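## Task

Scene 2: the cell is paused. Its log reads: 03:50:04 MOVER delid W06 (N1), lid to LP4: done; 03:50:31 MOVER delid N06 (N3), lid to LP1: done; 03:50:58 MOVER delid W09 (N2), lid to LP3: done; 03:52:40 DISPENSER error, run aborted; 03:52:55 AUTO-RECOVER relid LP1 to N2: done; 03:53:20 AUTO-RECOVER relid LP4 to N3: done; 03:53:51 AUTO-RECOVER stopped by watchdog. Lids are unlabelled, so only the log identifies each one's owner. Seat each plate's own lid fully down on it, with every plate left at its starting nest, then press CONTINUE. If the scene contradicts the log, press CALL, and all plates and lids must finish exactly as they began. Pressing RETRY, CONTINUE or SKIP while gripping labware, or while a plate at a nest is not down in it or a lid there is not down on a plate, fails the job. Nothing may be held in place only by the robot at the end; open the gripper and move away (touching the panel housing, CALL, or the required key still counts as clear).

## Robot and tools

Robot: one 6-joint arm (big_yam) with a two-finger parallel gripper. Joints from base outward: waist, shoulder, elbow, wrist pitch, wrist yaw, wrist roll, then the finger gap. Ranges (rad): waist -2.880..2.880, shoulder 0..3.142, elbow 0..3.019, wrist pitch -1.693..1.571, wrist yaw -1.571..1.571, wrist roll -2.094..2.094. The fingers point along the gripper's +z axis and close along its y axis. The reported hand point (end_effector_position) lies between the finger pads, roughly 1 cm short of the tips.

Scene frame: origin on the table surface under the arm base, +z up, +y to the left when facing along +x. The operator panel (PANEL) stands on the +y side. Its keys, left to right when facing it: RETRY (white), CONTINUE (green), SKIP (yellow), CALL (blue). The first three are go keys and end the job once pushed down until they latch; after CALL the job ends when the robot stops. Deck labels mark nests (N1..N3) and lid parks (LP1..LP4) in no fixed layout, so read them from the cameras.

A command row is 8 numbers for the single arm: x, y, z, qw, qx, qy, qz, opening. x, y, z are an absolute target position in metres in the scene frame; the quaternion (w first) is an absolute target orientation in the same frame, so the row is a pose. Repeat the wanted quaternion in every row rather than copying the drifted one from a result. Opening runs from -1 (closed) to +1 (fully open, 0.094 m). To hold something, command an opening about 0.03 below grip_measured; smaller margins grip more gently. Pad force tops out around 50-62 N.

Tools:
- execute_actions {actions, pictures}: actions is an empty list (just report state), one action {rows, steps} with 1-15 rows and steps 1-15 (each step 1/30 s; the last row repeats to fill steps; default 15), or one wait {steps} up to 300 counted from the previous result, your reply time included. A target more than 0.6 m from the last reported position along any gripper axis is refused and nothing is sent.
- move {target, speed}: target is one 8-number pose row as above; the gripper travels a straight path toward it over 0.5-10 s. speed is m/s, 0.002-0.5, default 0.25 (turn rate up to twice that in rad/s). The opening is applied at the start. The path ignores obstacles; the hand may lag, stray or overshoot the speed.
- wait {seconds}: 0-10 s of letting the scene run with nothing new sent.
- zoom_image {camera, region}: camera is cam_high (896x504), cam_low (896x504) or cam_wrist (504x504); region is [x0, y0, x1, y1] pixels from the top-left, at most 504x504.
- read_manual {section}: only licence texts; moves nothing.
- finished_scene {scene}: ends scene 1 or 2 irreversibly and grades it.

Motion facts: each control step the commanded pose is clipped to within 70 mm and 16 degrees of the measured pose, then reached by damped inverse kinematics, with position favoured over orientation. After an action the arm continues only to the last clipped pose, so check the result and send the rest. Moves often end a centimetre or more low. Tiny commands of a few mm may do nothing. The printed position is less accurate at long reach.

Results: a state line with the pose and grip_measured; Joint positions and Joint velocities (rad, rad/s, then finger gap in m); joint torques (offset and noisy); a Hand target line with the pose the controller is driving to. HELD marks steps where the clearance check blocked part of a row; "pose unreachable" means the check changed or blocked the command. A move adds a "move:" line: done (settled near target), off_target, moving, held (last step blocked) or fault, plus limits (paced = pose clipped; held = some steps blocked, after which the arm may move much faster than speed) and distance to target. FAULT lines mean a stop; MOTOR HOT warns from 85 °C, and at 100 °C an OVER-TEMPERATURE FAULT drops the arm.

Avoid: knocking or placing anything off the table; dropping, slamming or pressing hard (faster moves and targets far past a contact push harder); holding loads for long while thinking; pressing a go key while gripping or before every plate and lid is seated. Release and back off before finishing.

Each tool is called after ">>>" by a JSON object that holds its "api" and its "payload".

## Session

>>> {"api": "execute_actions", "payload": {"actions": []}}

Scene clock: 0.00 s of 9600.00 s.
end_effector_position=(+0.2882, -0.4425, +0.1651) grip_measured=+1.000 end_effector_quat_wxyz=(-0.450, +0.127, +0.859, -0.208)
Joint positions: [-0.841  2.489  1.677 -1.171  0.177 -0.468  0.094]
Joint velocities: [ 0.005 -0.024 -0.007 -0.017  0.007  0.007  0.   ]
Joint torques (N m, as the arm reports them, + toward a larger angle): no reading
Motor temperatures (°C, as the motors report them): [26 29 26 25 22 26]
Hand target: +0.291, -0.443, +0.164; -0.449, +0.126, +0.860, -0.209

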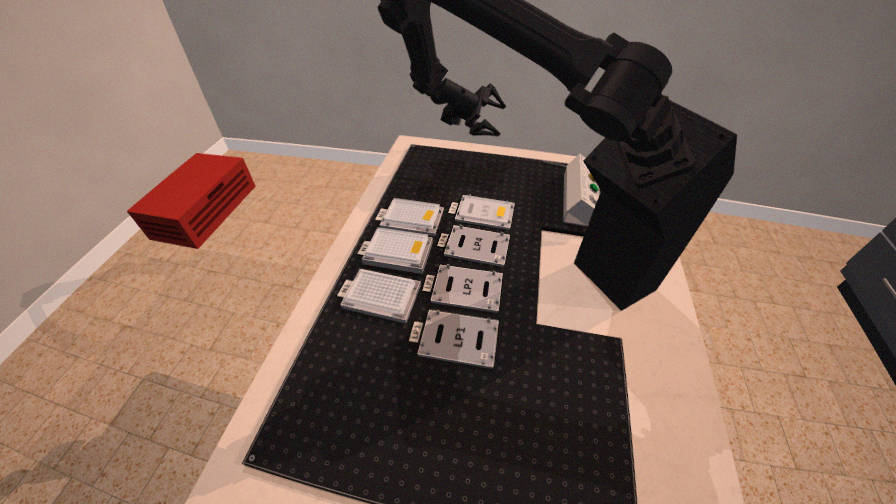

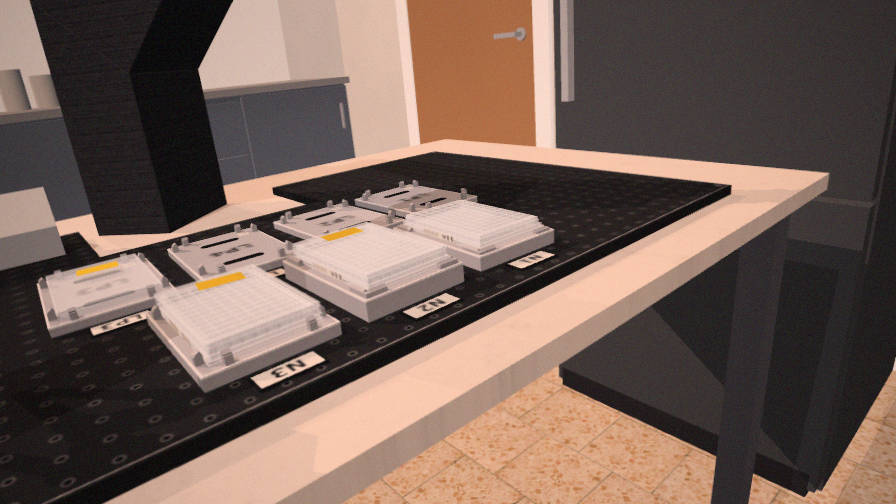

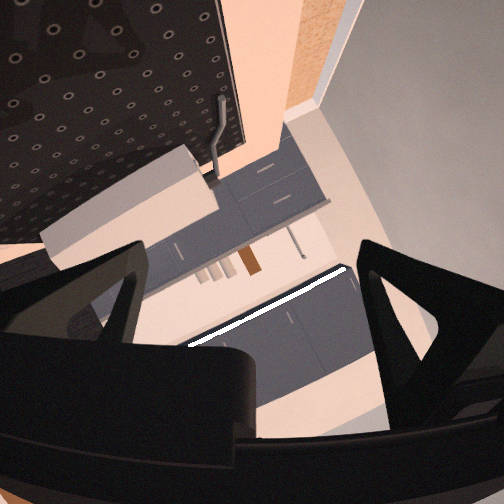

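>>> {"api": "zoom_image", "payload": {"camera": "cam_low", "region": [270, 190, 570, 330]}}

>>> {"api": "zoom_image", "payload": {"camera": "cam_low", "region": [20, 240, 350, 400]}}

>>> {"api": "zoom_image", "payload": {"camera": "cam_high", "region": [320, 180, 540, 380]}}

Region (270, 190, 570, 330) of cam_low's 896x504 image, scaled by 1.680, with more detail than that image has; it fills the top 235 rows of this view, and the rest is white.

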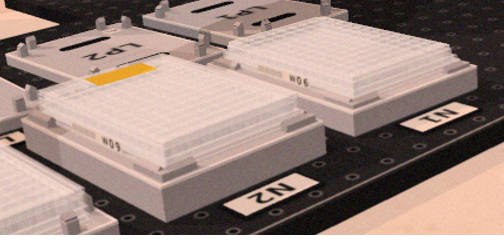

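Region (20, 240, 350, 400) of cam_low's 896x504 image, scaled by 1.527, with more detail than that image has; it fills the top 244 rows of this view, and the rest is white.

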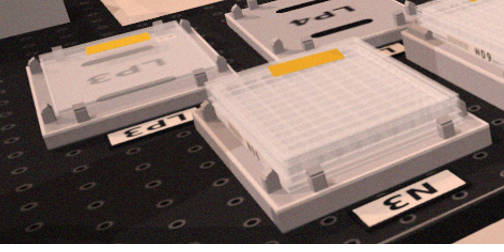

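Region (320, 180, 540, 380) of cam_high's 896x504 image, scaled by 2.291, with more detail than that image has; it fills the top 458 rows of this view, and the rest is white.

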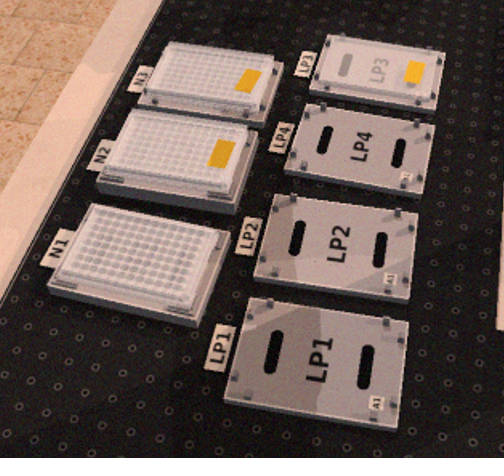

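>>> {"api": "zoom_image", "payload": {"camera": "cam_low", "region": [400, 215, 480, 255]}}

>>> {"api": "zoom_image", "payload": {"camera": "cam_low", "region": [290, 255, 370, 295]}}

>>> {"api": "zoom_image", "payload": {"camera": "cam_low", "region": [150, 310, 220, 365]}}

Region (400, 215, 480, 255) of cam_low's 896x504 image, scaled by 6.300, with more detail than that image has.

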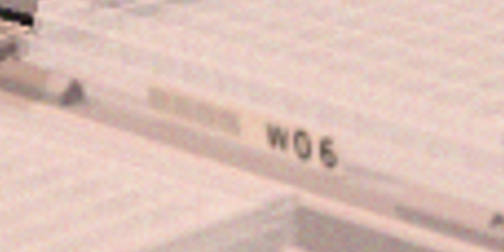

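Region (290, 255, 370, 295) of cam_low's 896x504 image, scaled by 6.300, with more detail than that image has.

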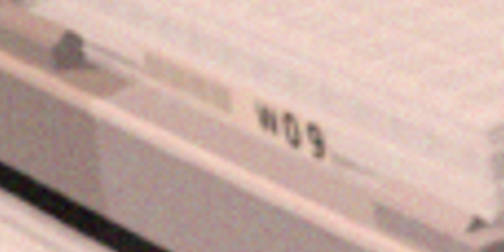

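Region (150, 310, 220, 365) of cam_low's 896x504 image, scaled by 7.200, with more detail than that image has; it fills the top 396 rows of this view, and the rest is white.

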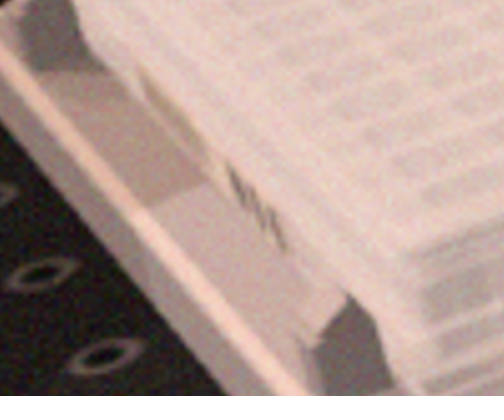

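>>> {"api": "move", "payload": {"target": [0.46,-0.245,0.06,0,0,1,0,1], "speed": 0.15}}

>>> {"api": "zoom_image", "payload": {"camera": "cam_wrist", "region": [0, 100, 200, 320]}}

Scene clock: 28.43 s of 9600.00 s.
end_effector_position=(+0.4481, -0.2512, +0.0597) grip_measured=+1.000 end_effector_quat_wxyz=(-0.009, +0.010, +1.000, +0.008)
Joint positions: [-0.623  2.176  1.211 -0.28  -0.653 -0.315  0.094]
Joint velocities: [ 0.005  0.005  0.002 -0.007  0.037  0.066  0.   ]
Joint torques (N m, as the arm reports them, + toward a larger angle): [ -9.11 -15.52   1.28   0.84  -0.19   0.12]
Motor temperatures (°C, as the motors report them): [27 30 26 25 23 26]
Hand target: +0.456, -0.240, +0.061; -0.003, +0.003, +1.000, +0.010
Off the commanded pose: 0.013 m, 2 deg.
After step 90, 21.47 s passed at rest.
move: off_target

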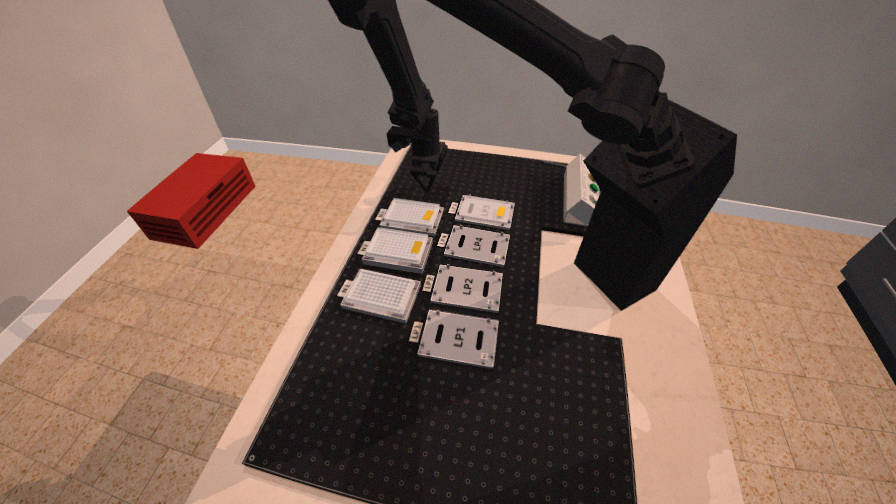

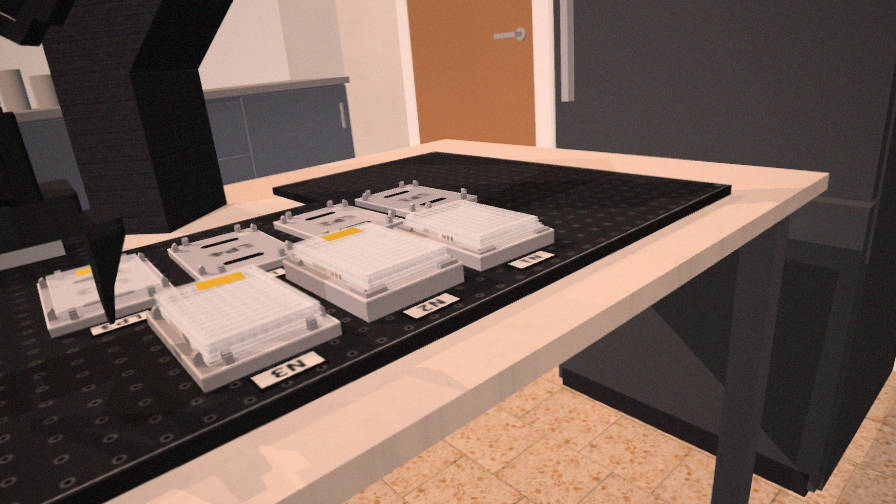

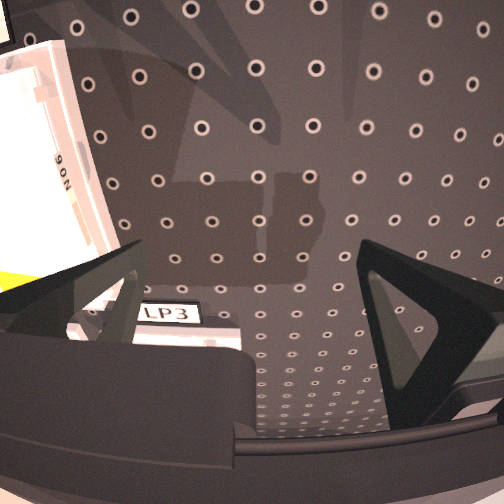

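Region (0, 100, 200, 320) of cam_wrist's 504x504 image, scaled by 2.291, with more detail than that image has; it fills the left 458 columns of this view, and the rest is white.

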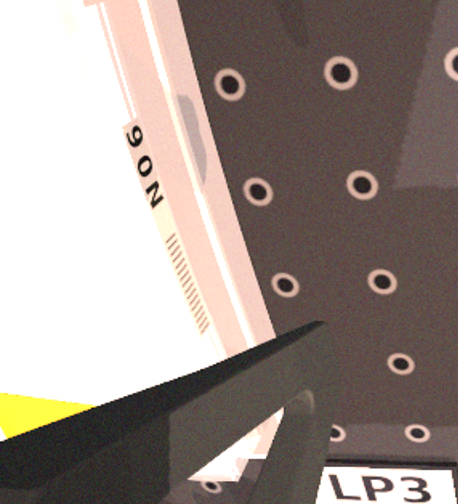

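>>> {"api": "zoom_image", "payload": {"camera": "cam_wrist", "region": [40, 145, 90, 200]}}

Region (40, 145, 90, 200) of cam_wrist's 504x504 image, scaled by 9.164, with more detail than that image has; it fills the left 458 columns of this view, and the rest is white.

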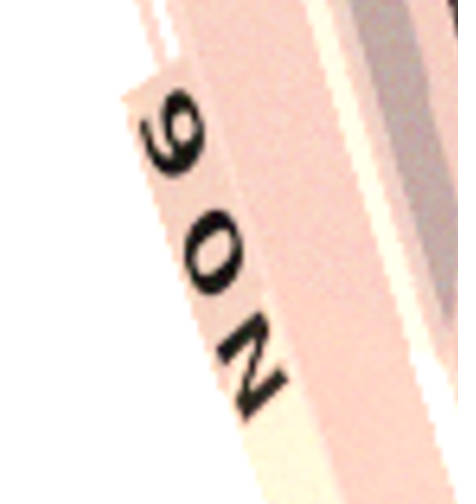

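>>> {"api": "move", "payload": {"target": [0.455,-0.25,0.11,0,0,1,0,1], "speed": 0.1}}

>>> {"api": "move", "payload": {"target": [0.468,-0.115,0.11,0,0,1,0,1], "speed": 0.1}}

>>> {"api": "move", "payload": {"target": [0.470,-0.113,0.062,0,0,1,0,1], "speed": 0.04}}

Scene clock: 48.27 s of 9600.00 s.
end_effector_position=(+0.4580, -0.2495, +0.1055) grip_measured=+1.000 end_effector_quat_wxyz=(+0.002, -0.000, +1.000, -0.001)
Joint positions: [-0.666  2.076  1.173 -0.339 -0.658 -0.366  0.094]
Joint velocities: [ 0.005 -0.005  0.017  0.012 -0.037  0.022  0.   ]
Joint torques (N m, as the arm reports them, + toward a larger angle): [-10.51 -14.91   2.05  -0.03  -0.16  -0.11]
Motor temperatures (°C, as the motors report them): [27 31 26 25 23 26]
Hand target: +0.455, -0.250, +0.110; +0.000, +0.000, +1.000, -0.000
Off the commanded pose: 0.005 m, 0 deg.
After step 90, 15.93 s passed at rest.
move: done

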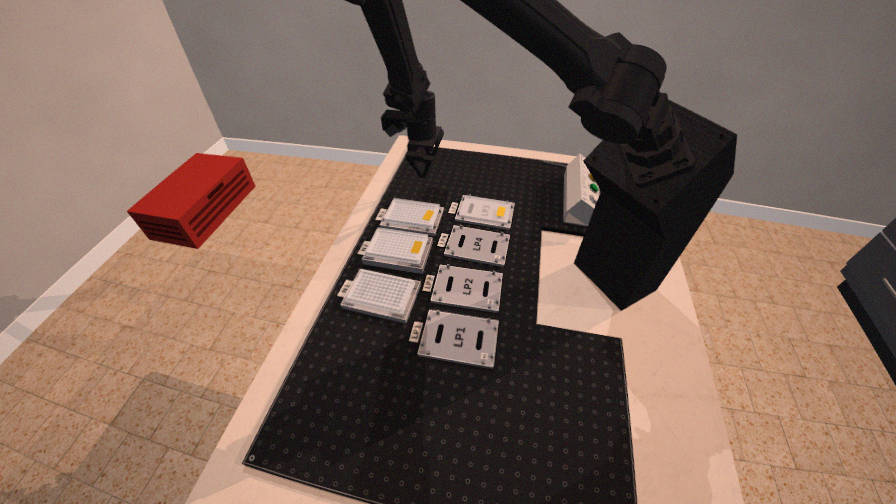

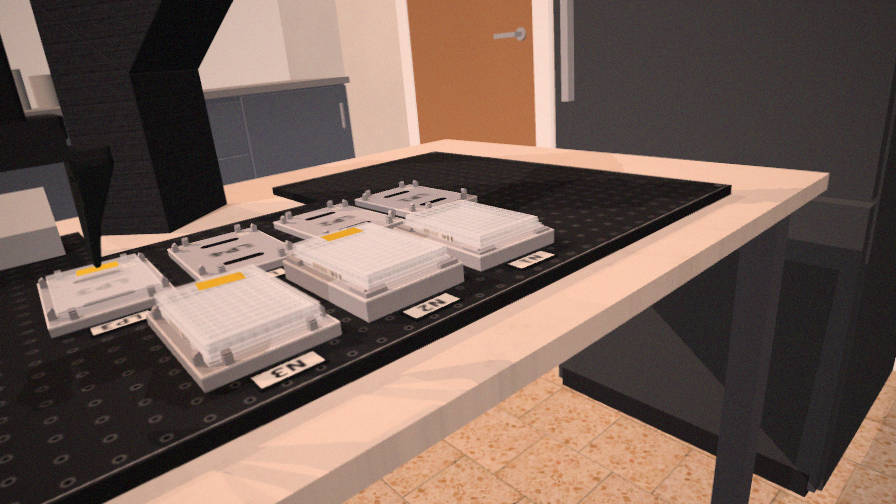

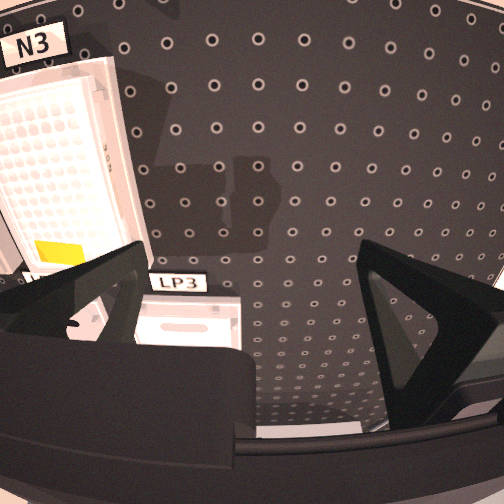

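Scene clock: 50.00 s of 9600.00 s.
end_effector_position=(+0.4625, -0.1208, +0.1093) grip_measured=+1.000 end_effector_quat_wxyz=(-0.005, +0.003, +1.000, +0.001)
Joint positions: [-0.465  1.849  0.989 -0.267 -0.582 -0.141  0.094]
Joint velocities: [-0.015 -0.034  0.002 -0.002 -0.081  0.007  0.   ]
Joint torques (N m, as the arm reports them, + toward a larger angle): [ -6.66 -13.28   1.43   0.85   0.07   0.12]
Motor temperatures (°C, as the motors report them): [27 31 26 25 23 26]
Hand target: +0.465, -0.114, +0.110; -0.000, +0.000, +1.000, +0.002
Off the commanded pose: 0.008 m, 1 deg.
move: done

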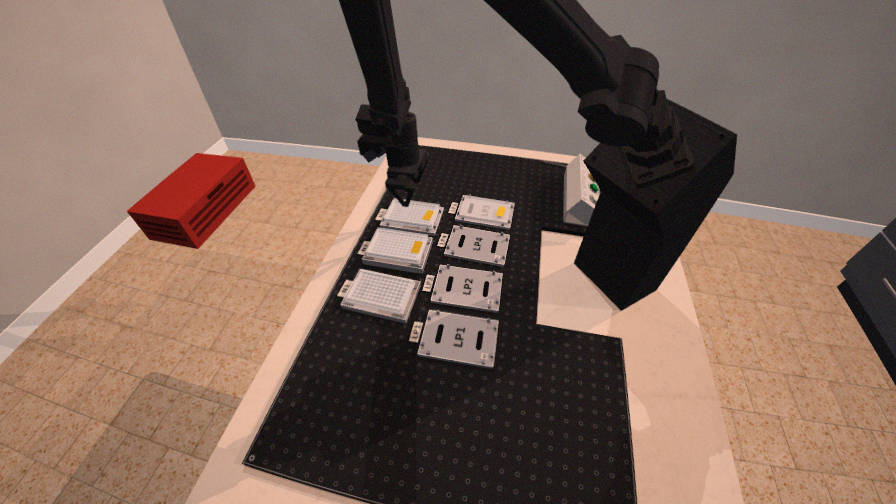

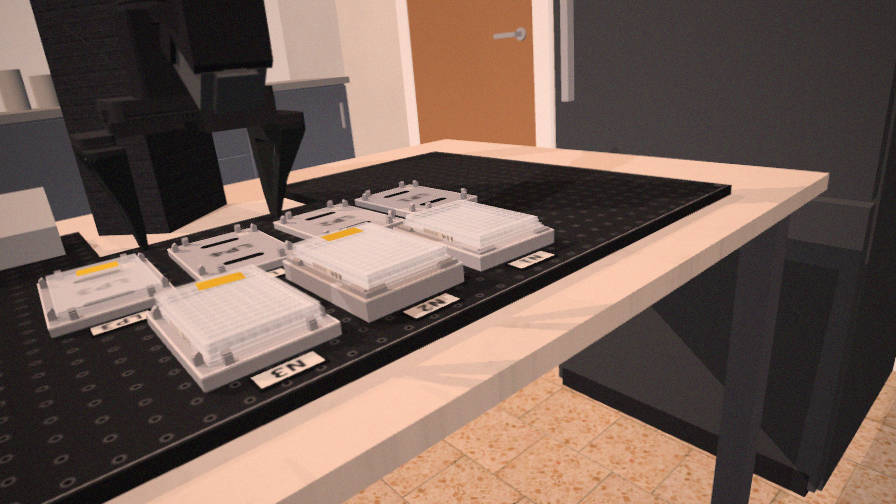

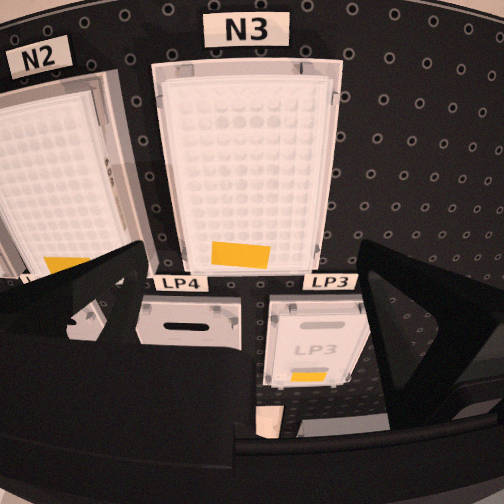

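Scene clock: 51.53 s of 9600.00 s.
end_effector_position=(+0.4683, -0.1158, +0.0731) grip_measured=+1.000 end_effector_quat_wxyz=(+0.001, +0.002, +1.000, -0.002)
Joint positions: [-0.412  1.922  1.018 -0.178 -0.553 -0.079  0.094]
Joint velocities: [ 0.005 -0.005 -0.012  0.002  0.037 -0.007  0.   ]
Joint torques (N m, as the arm reports them, + toward a larger angle): [ -6.97 -10.75   3.25   0.96   0.07   0.19]
Motor temperatures (°C, as the motors report them): [27 31 26 25 23 26]
Hand target: +0.470, -0.112, +0.062; -0.000, -0.000, +1.000, +0.000
Off the commanded pose: 0.012 m, 0 deg.
move: off_target

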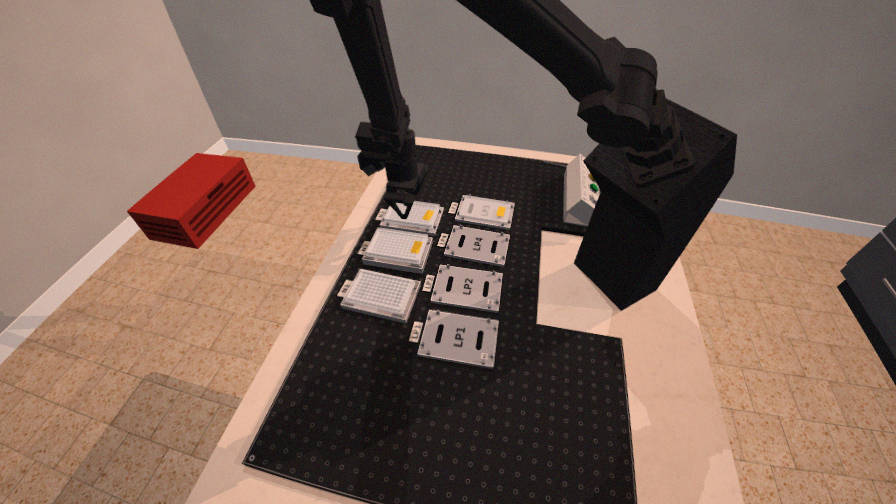

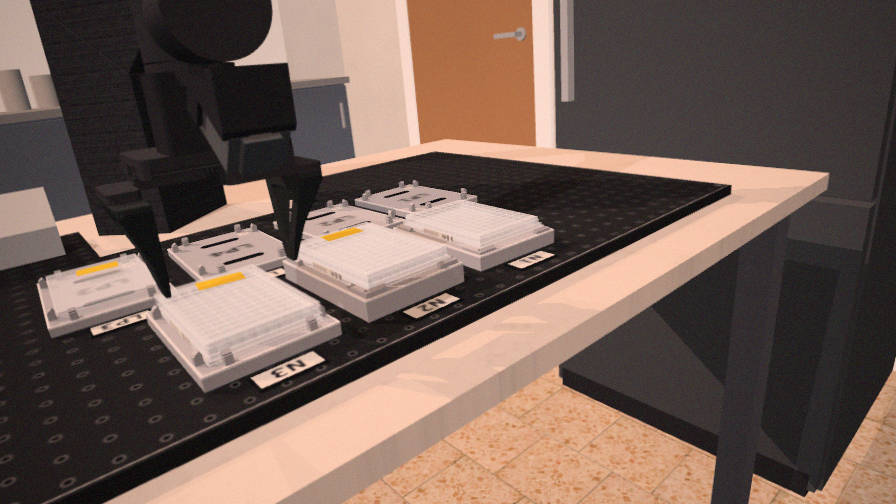

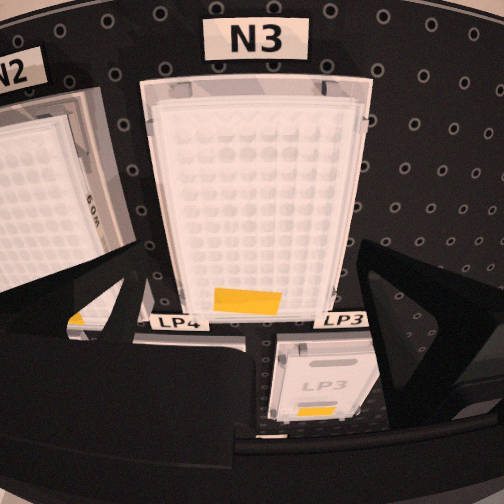

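>>> {"api": "zoom_image", "payload": {"camera": "cam_wrist", "region": [100, 40, 400, 340]}}

Region (100, 40, 400, 340) of cam_wrist's 504x504 image, scaled by 1.680, with more detail than that image has.

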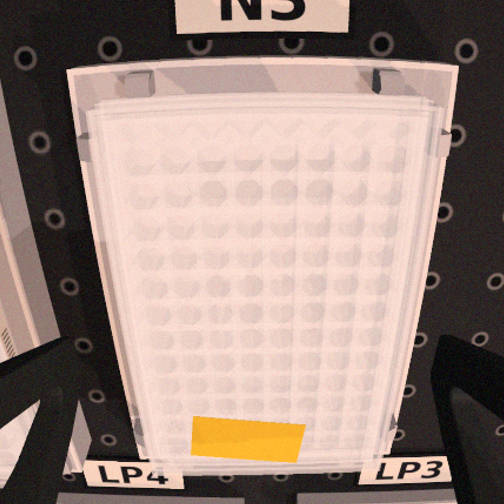

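>>> {"api": "move", "payload": {"target": [0.470,-0.1152,0.044,0,-0.008,1,0,1], "speed": 0.03}}

>>> {"api": "zoom_image", "payload": {"camera": "cam_wrist", "region": [100, 70, 400, 360]}}

Scene clock: 76.87 s of 9600.00 s.
end_effector_position=(+0.4699, -0.1186, +0.0557) grip_measured=+1.000 end_effector_quat_wxyz=(+0.002, -0.006, +1.000, -0.003)
Joint positions: [-0.398  1.967  1.042 -0.146 -0.546 -0.078  0.094]
Joint velocities: [-0.005 -0.005  0.012  0.012  0.022 -0.051  0.   ]
Joint torques (N m, as the arm reports them, + toward a larger angle): [ -5.97 -10.72   2.87   0.82   0.09   0.18]
Motor temperatures (°C, as the motors report them): [27 30 26 26 23 26]
Hand target: +0.470, -0.115, +0.044; -0.000, -0.008, +1.000, +0.000
Off the commanded pose: 0.012 m, 0 deg.
After step 90, 21.07 s passed at rest.
move: off_target

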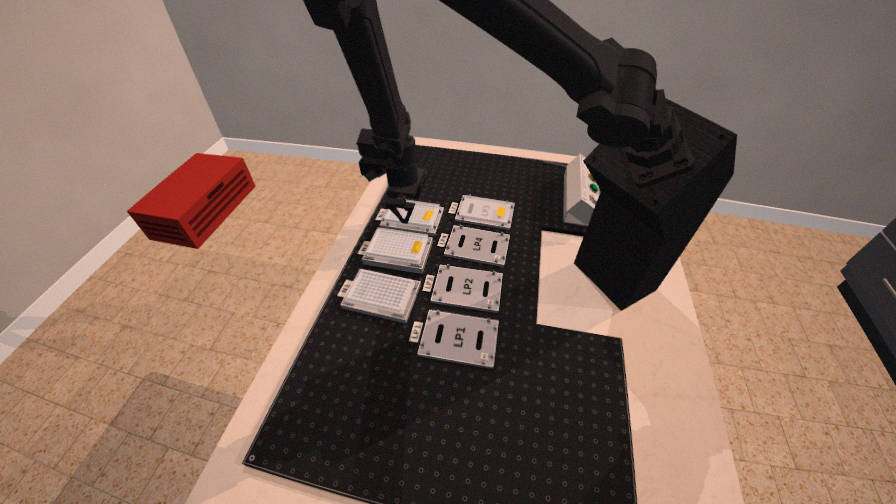

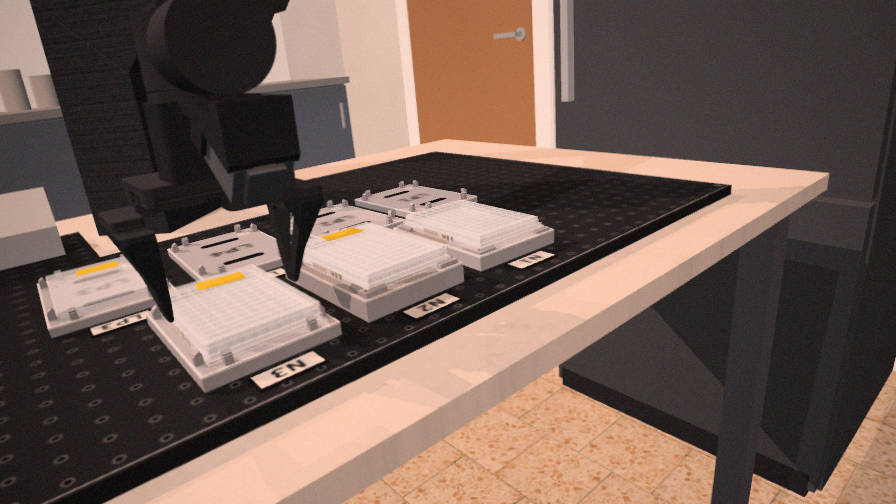

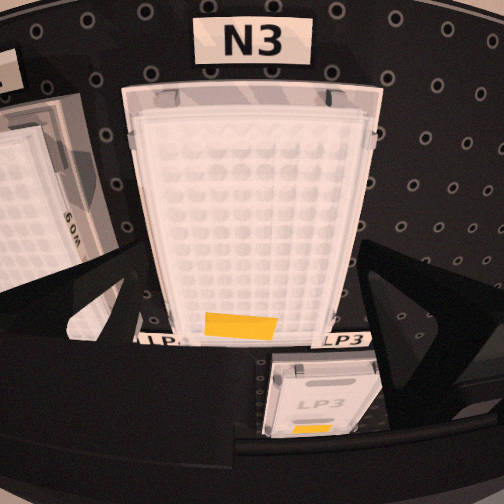

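Region (100, 70, 400, 360) of cam_wrist's 504x504 image, scaled by 1.680, with more detail than that image has; it fills the top 487 rows of this view, and the rest is white.

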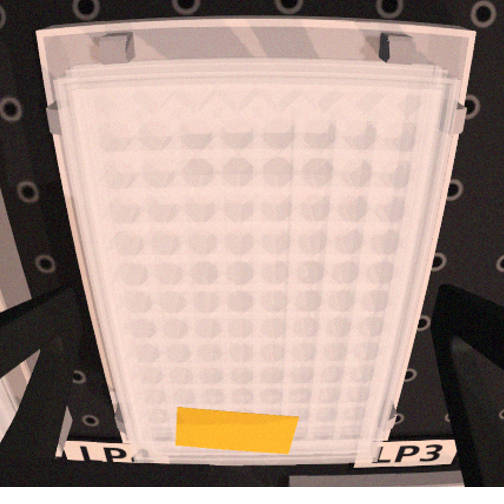

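>>> {"api": "execute_actions", "payload": {"actions": [{"rows":[[0.470,-0.1152,0.0433,0,-0.008,1,0,1],[0.470,-0.1152,0.0426,0,-0.008,1,0,1],[0.470,-0.1152,0.0419,0,-0.008,1,0,1],[0.470,-0.1152,0.0412,0,-0.008,1,0,1],[0.470,-0.1152,0.0405,0,-0.008,1,0,1],[0.470,-0.1152,0.0398,0,-0.008,1,0,1],[0.470,-0.1152,0.0391,0,-0.008,1,0,1]],"steps":15}]}}

>>> {"api": "zoom_image", "payload": {"camera": "cam_wrist", "region": [100, 70, 400, 360]}}

Scene clock: 88.57 s of 9600.00 s.
end_effector_position=(+0.4701, -0.1193, +0.0512) grip_measured=+1.000 end_effector_quat_wxyz=(+0.003, -0.006, +1.000, -0.003)
Joint positions: [-0.394  1.978  1.047 -0.138 -0.543 -0.074  0.094]
Joint velocities: [ 0.005  0.005 -0.012  0.012 -0.022 -0.022  0.   ]
Joint torques (N m, as the arm reports them, + toward a larger angle): [ -6.8  -11.23   2.71   0.82   0.12   0.12]
Motor temperatures (°C, as the motors report them): [27 30 26 26 23 26]
Hand target: +0.470, -0.115, +0.039; -0.000, -0.008, +1.000, +0.000
Off the commanded pose: 0.013 m, 1 deg.
Steps of this call (steps 1 to 90: nothing new was sent; then 8.20 s passed at rest; steps 91 to 105: all 15 steps of this action). Readings (end_effector_position):
91: (+0.4699, -0.1187, +0.0557)
92: (+0.4701, -0.1187, +0.0557)
94: (+0.4701, -0.1191, +0.0553)
98: (+0.4711, -0.1196, +0.0532)
105: the state above

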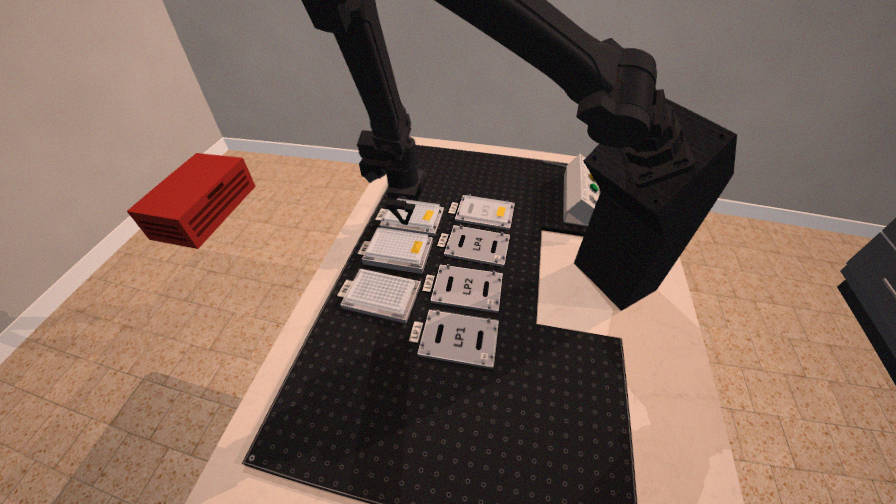

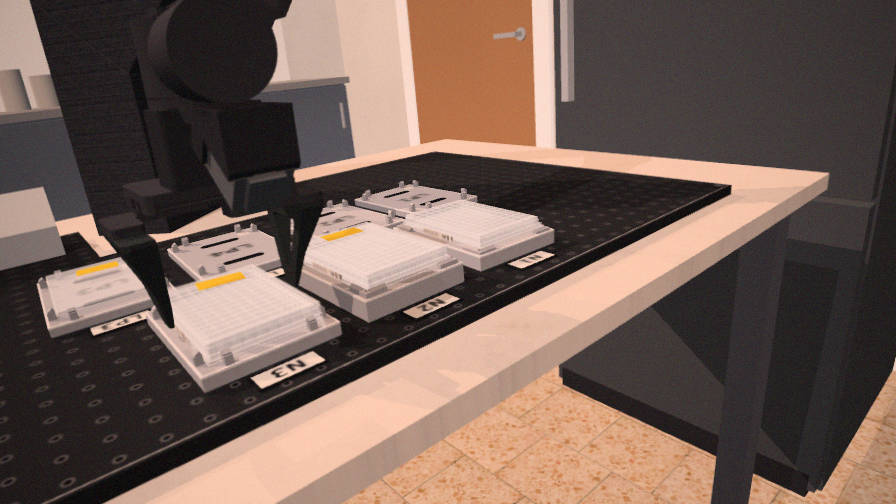

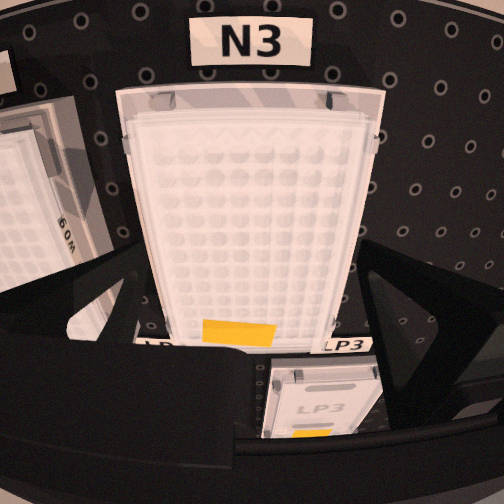

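Region (100, 70, 400, 360) of cam_wrist's 504x504 image, scaled by 1.680, with more detail than that image has; it fills the top 487 rows of this view, and the rest is white.

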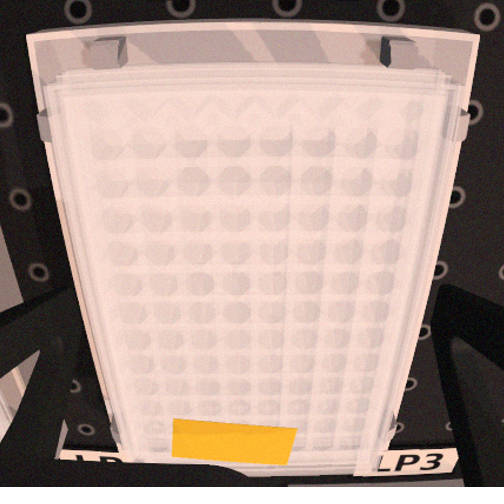

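>>> {"api": "execute_actions", "payload": {"actions": [{"rows":[[0.470,-0.1148,0.0386,0,-0.008,1,0,1],[0.470,-0.1145,0.038,0,-0.008,1,0,1],[0.470,-0.1145,0.0374,0,-0.008,1,0,1],[0.470,-0.1145,0.0368,0,-0.008,1,0,1]],"steps":12}]}}

>>> {"api": "zoom_image", "payload": {"camera": "cam_wrist", "region": [100, 70, 400, 360]}}

Scene clock: 103.77 s of 9600.00 s.
end_effector_position=(+0.4694, -0.1186, +0.0493) grip_measured=+1.000 end_effector_quat_wxyz=(+0.002, -0.006, +1.000, -0.003)
Joint positions: [-0.391  1.982  1.047 -0.133 -0.541 -0.071  0.094]
Joint velocities: [-0.005  0.005  0.002  0.002 -0.051 -0.022  0.   ]
Joint torques (N m, as the arm reports them, + toward a larger angle): [ -6.77 -10.42   2.82   0.9    0.08   0.13]
Motor temperatures (°C, as the motors report them): [27 30 26 26 23 26]
Hand target: +0.470, -0.114, +0.037; -0.000, -0.008, +1.000, +0.000
Off the commanded pose: 0.013 m, 1 deg.
Steps of this call (steps 1 to 90: nothing new was sent; then 11.80 s passed at rest; steps 91 to 102: all 12 steps of this action). Readings (end_effector_position):
91: (+0.4701, -0.1193, +0.0512)
92: (+0.4702, -0.1194, +0.0512)
94: (+0.4704, -0.1194, +0.0510)
98: (+0.4699, -0.1188, +0.0498)
102: the state above

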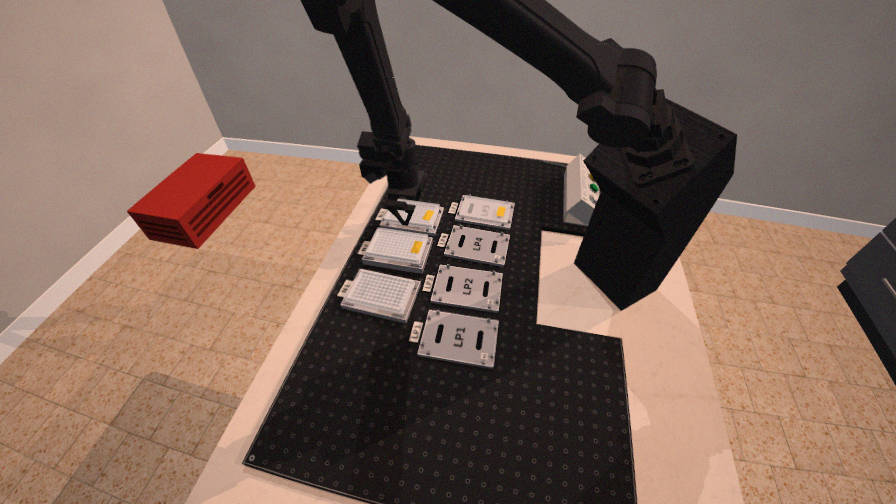

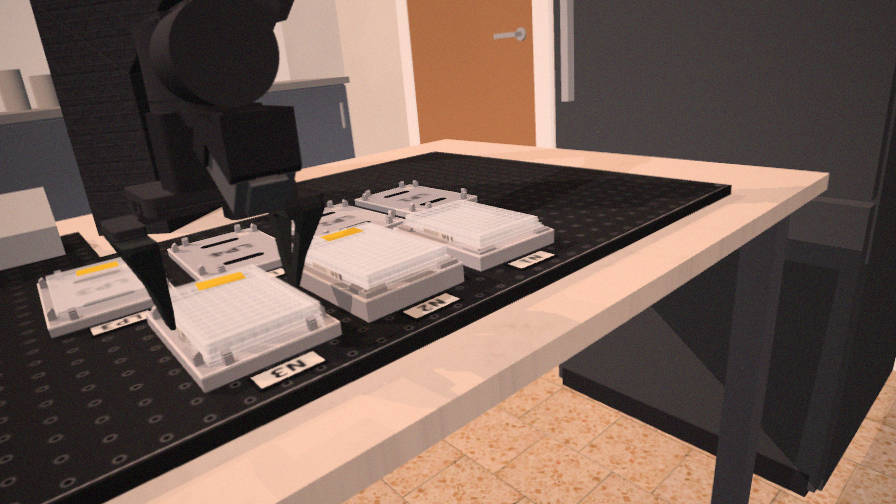

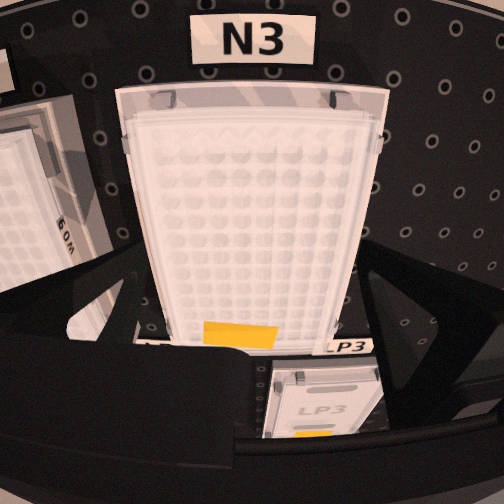

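Region (100, 70, 400, 360) of cam_wrist's 504x504 image, scaled by 1.680, with more detail than that image has; it fills the top 487 rows of this view, and the rest is white.

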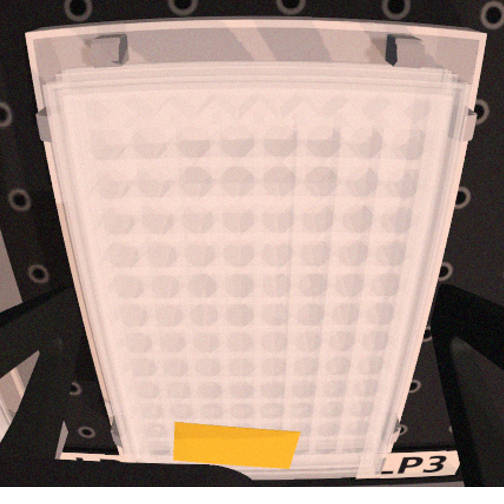

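>>> {"api": "execute_actions", "payload": {"actions": [{"rows":[[0.4694,-0.1186,0.047,0,-0.006,1,0,0.76]],"steps":15}], "pictures": false}}

>>> {"api": "move", "payload": {"target": [0.4694,-0.121,0.075,0,-0.006,1,0,0.76], "speed": 0.03}}

Scene clock: 111.10 s of 9600.00 s.
end_effector_position=(+0.4694, -0.1179, +0.0492) grip_measured=+0.783 end_effector_quat_wxyz=(+0.002, -0.005, +1.000, -0.002)
Joint positions: [-0.391  1.982  1.047 -0.133 -0.544 -0.07   0.084]
Joint velocities: [-0.015 -0.005 -0.012  0.007 -0.007 -0.037 -0.001]
Joint torques (N m, as the arm reports them, + toward a larger angle): [ -7.84 -12.52   2.02   0.08  -0.16   0.03]
Motor temperatures (°C, as the motors report them): [27 30 26 26 23 26]
Hand target: +0.469, -0.118, +0.047; -0.000, -0.006, +1.000, -0.000
Off the commanded pose: 0.002 m, 0 deg.
Steps of this call (steps 1 to 90: nothing new was sent; then 3.83 s passed at rest; steps 91 to 105: all 15 steps of this action). Readings (end_effector_position):
91: (+0.4694, -0.1182, +0.0492)
92: (+0.4694, -0.1181, +0.0492)
94: (+0.4694, -0.1179, +0.0492)
98: (+0.4694, -0.1179, +0.0492)
105: the state above

Scene clock: 112.50 s of 9600.00 s.
end_effector_position=(+0.4679, -0.1183, +0.0654) grip_measured=+0.783 end_effector_quat_wxyz=(-0.003, -0.006, +1.000, +0.002)
Joint positions: [-0.411  1.947  1.035 -0.18  -0.56  -0.098  0.084]
Joint velocities: [-0.005 -0.005  0.007 -0.017 -0.007 -0.037  0.   ]
Joint torques (N m, as the arm reports them, + toward a larger angle): [ -9.18 -15.51   0.87   0.01  -0.17  -0.08]
Motor temperatures (°C, as the motors report them): [27 30 26 26 23 26]
Hand target: +0.469, -0.121, +0.075; +0.000, -0.006, +1.000, -0.000
Off the commanded pose: 0.010 m, 0 deg.
move: done

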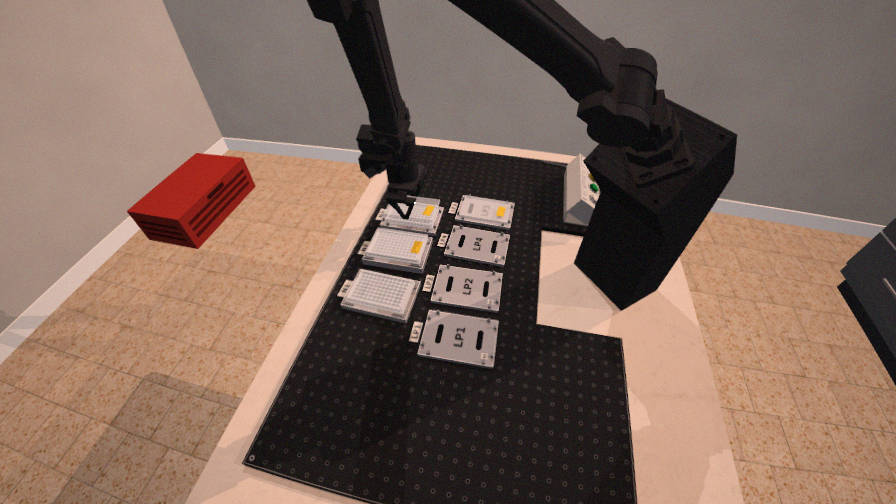

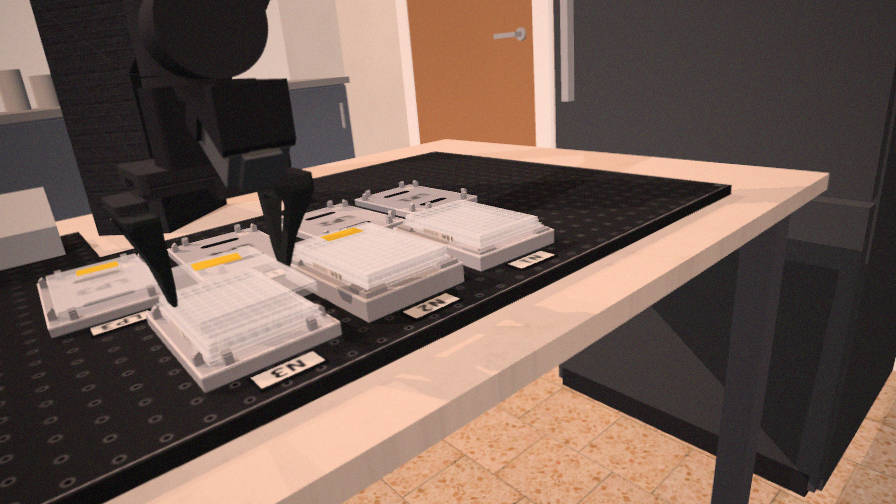

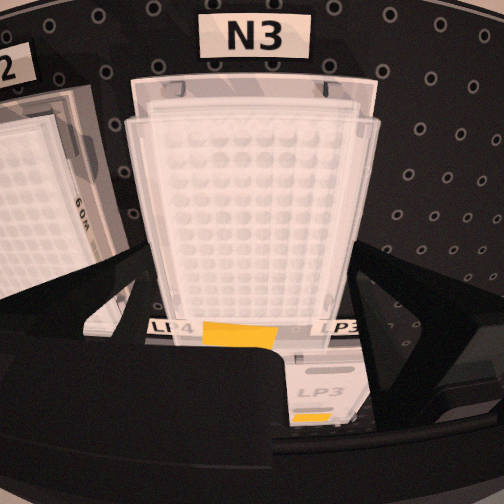

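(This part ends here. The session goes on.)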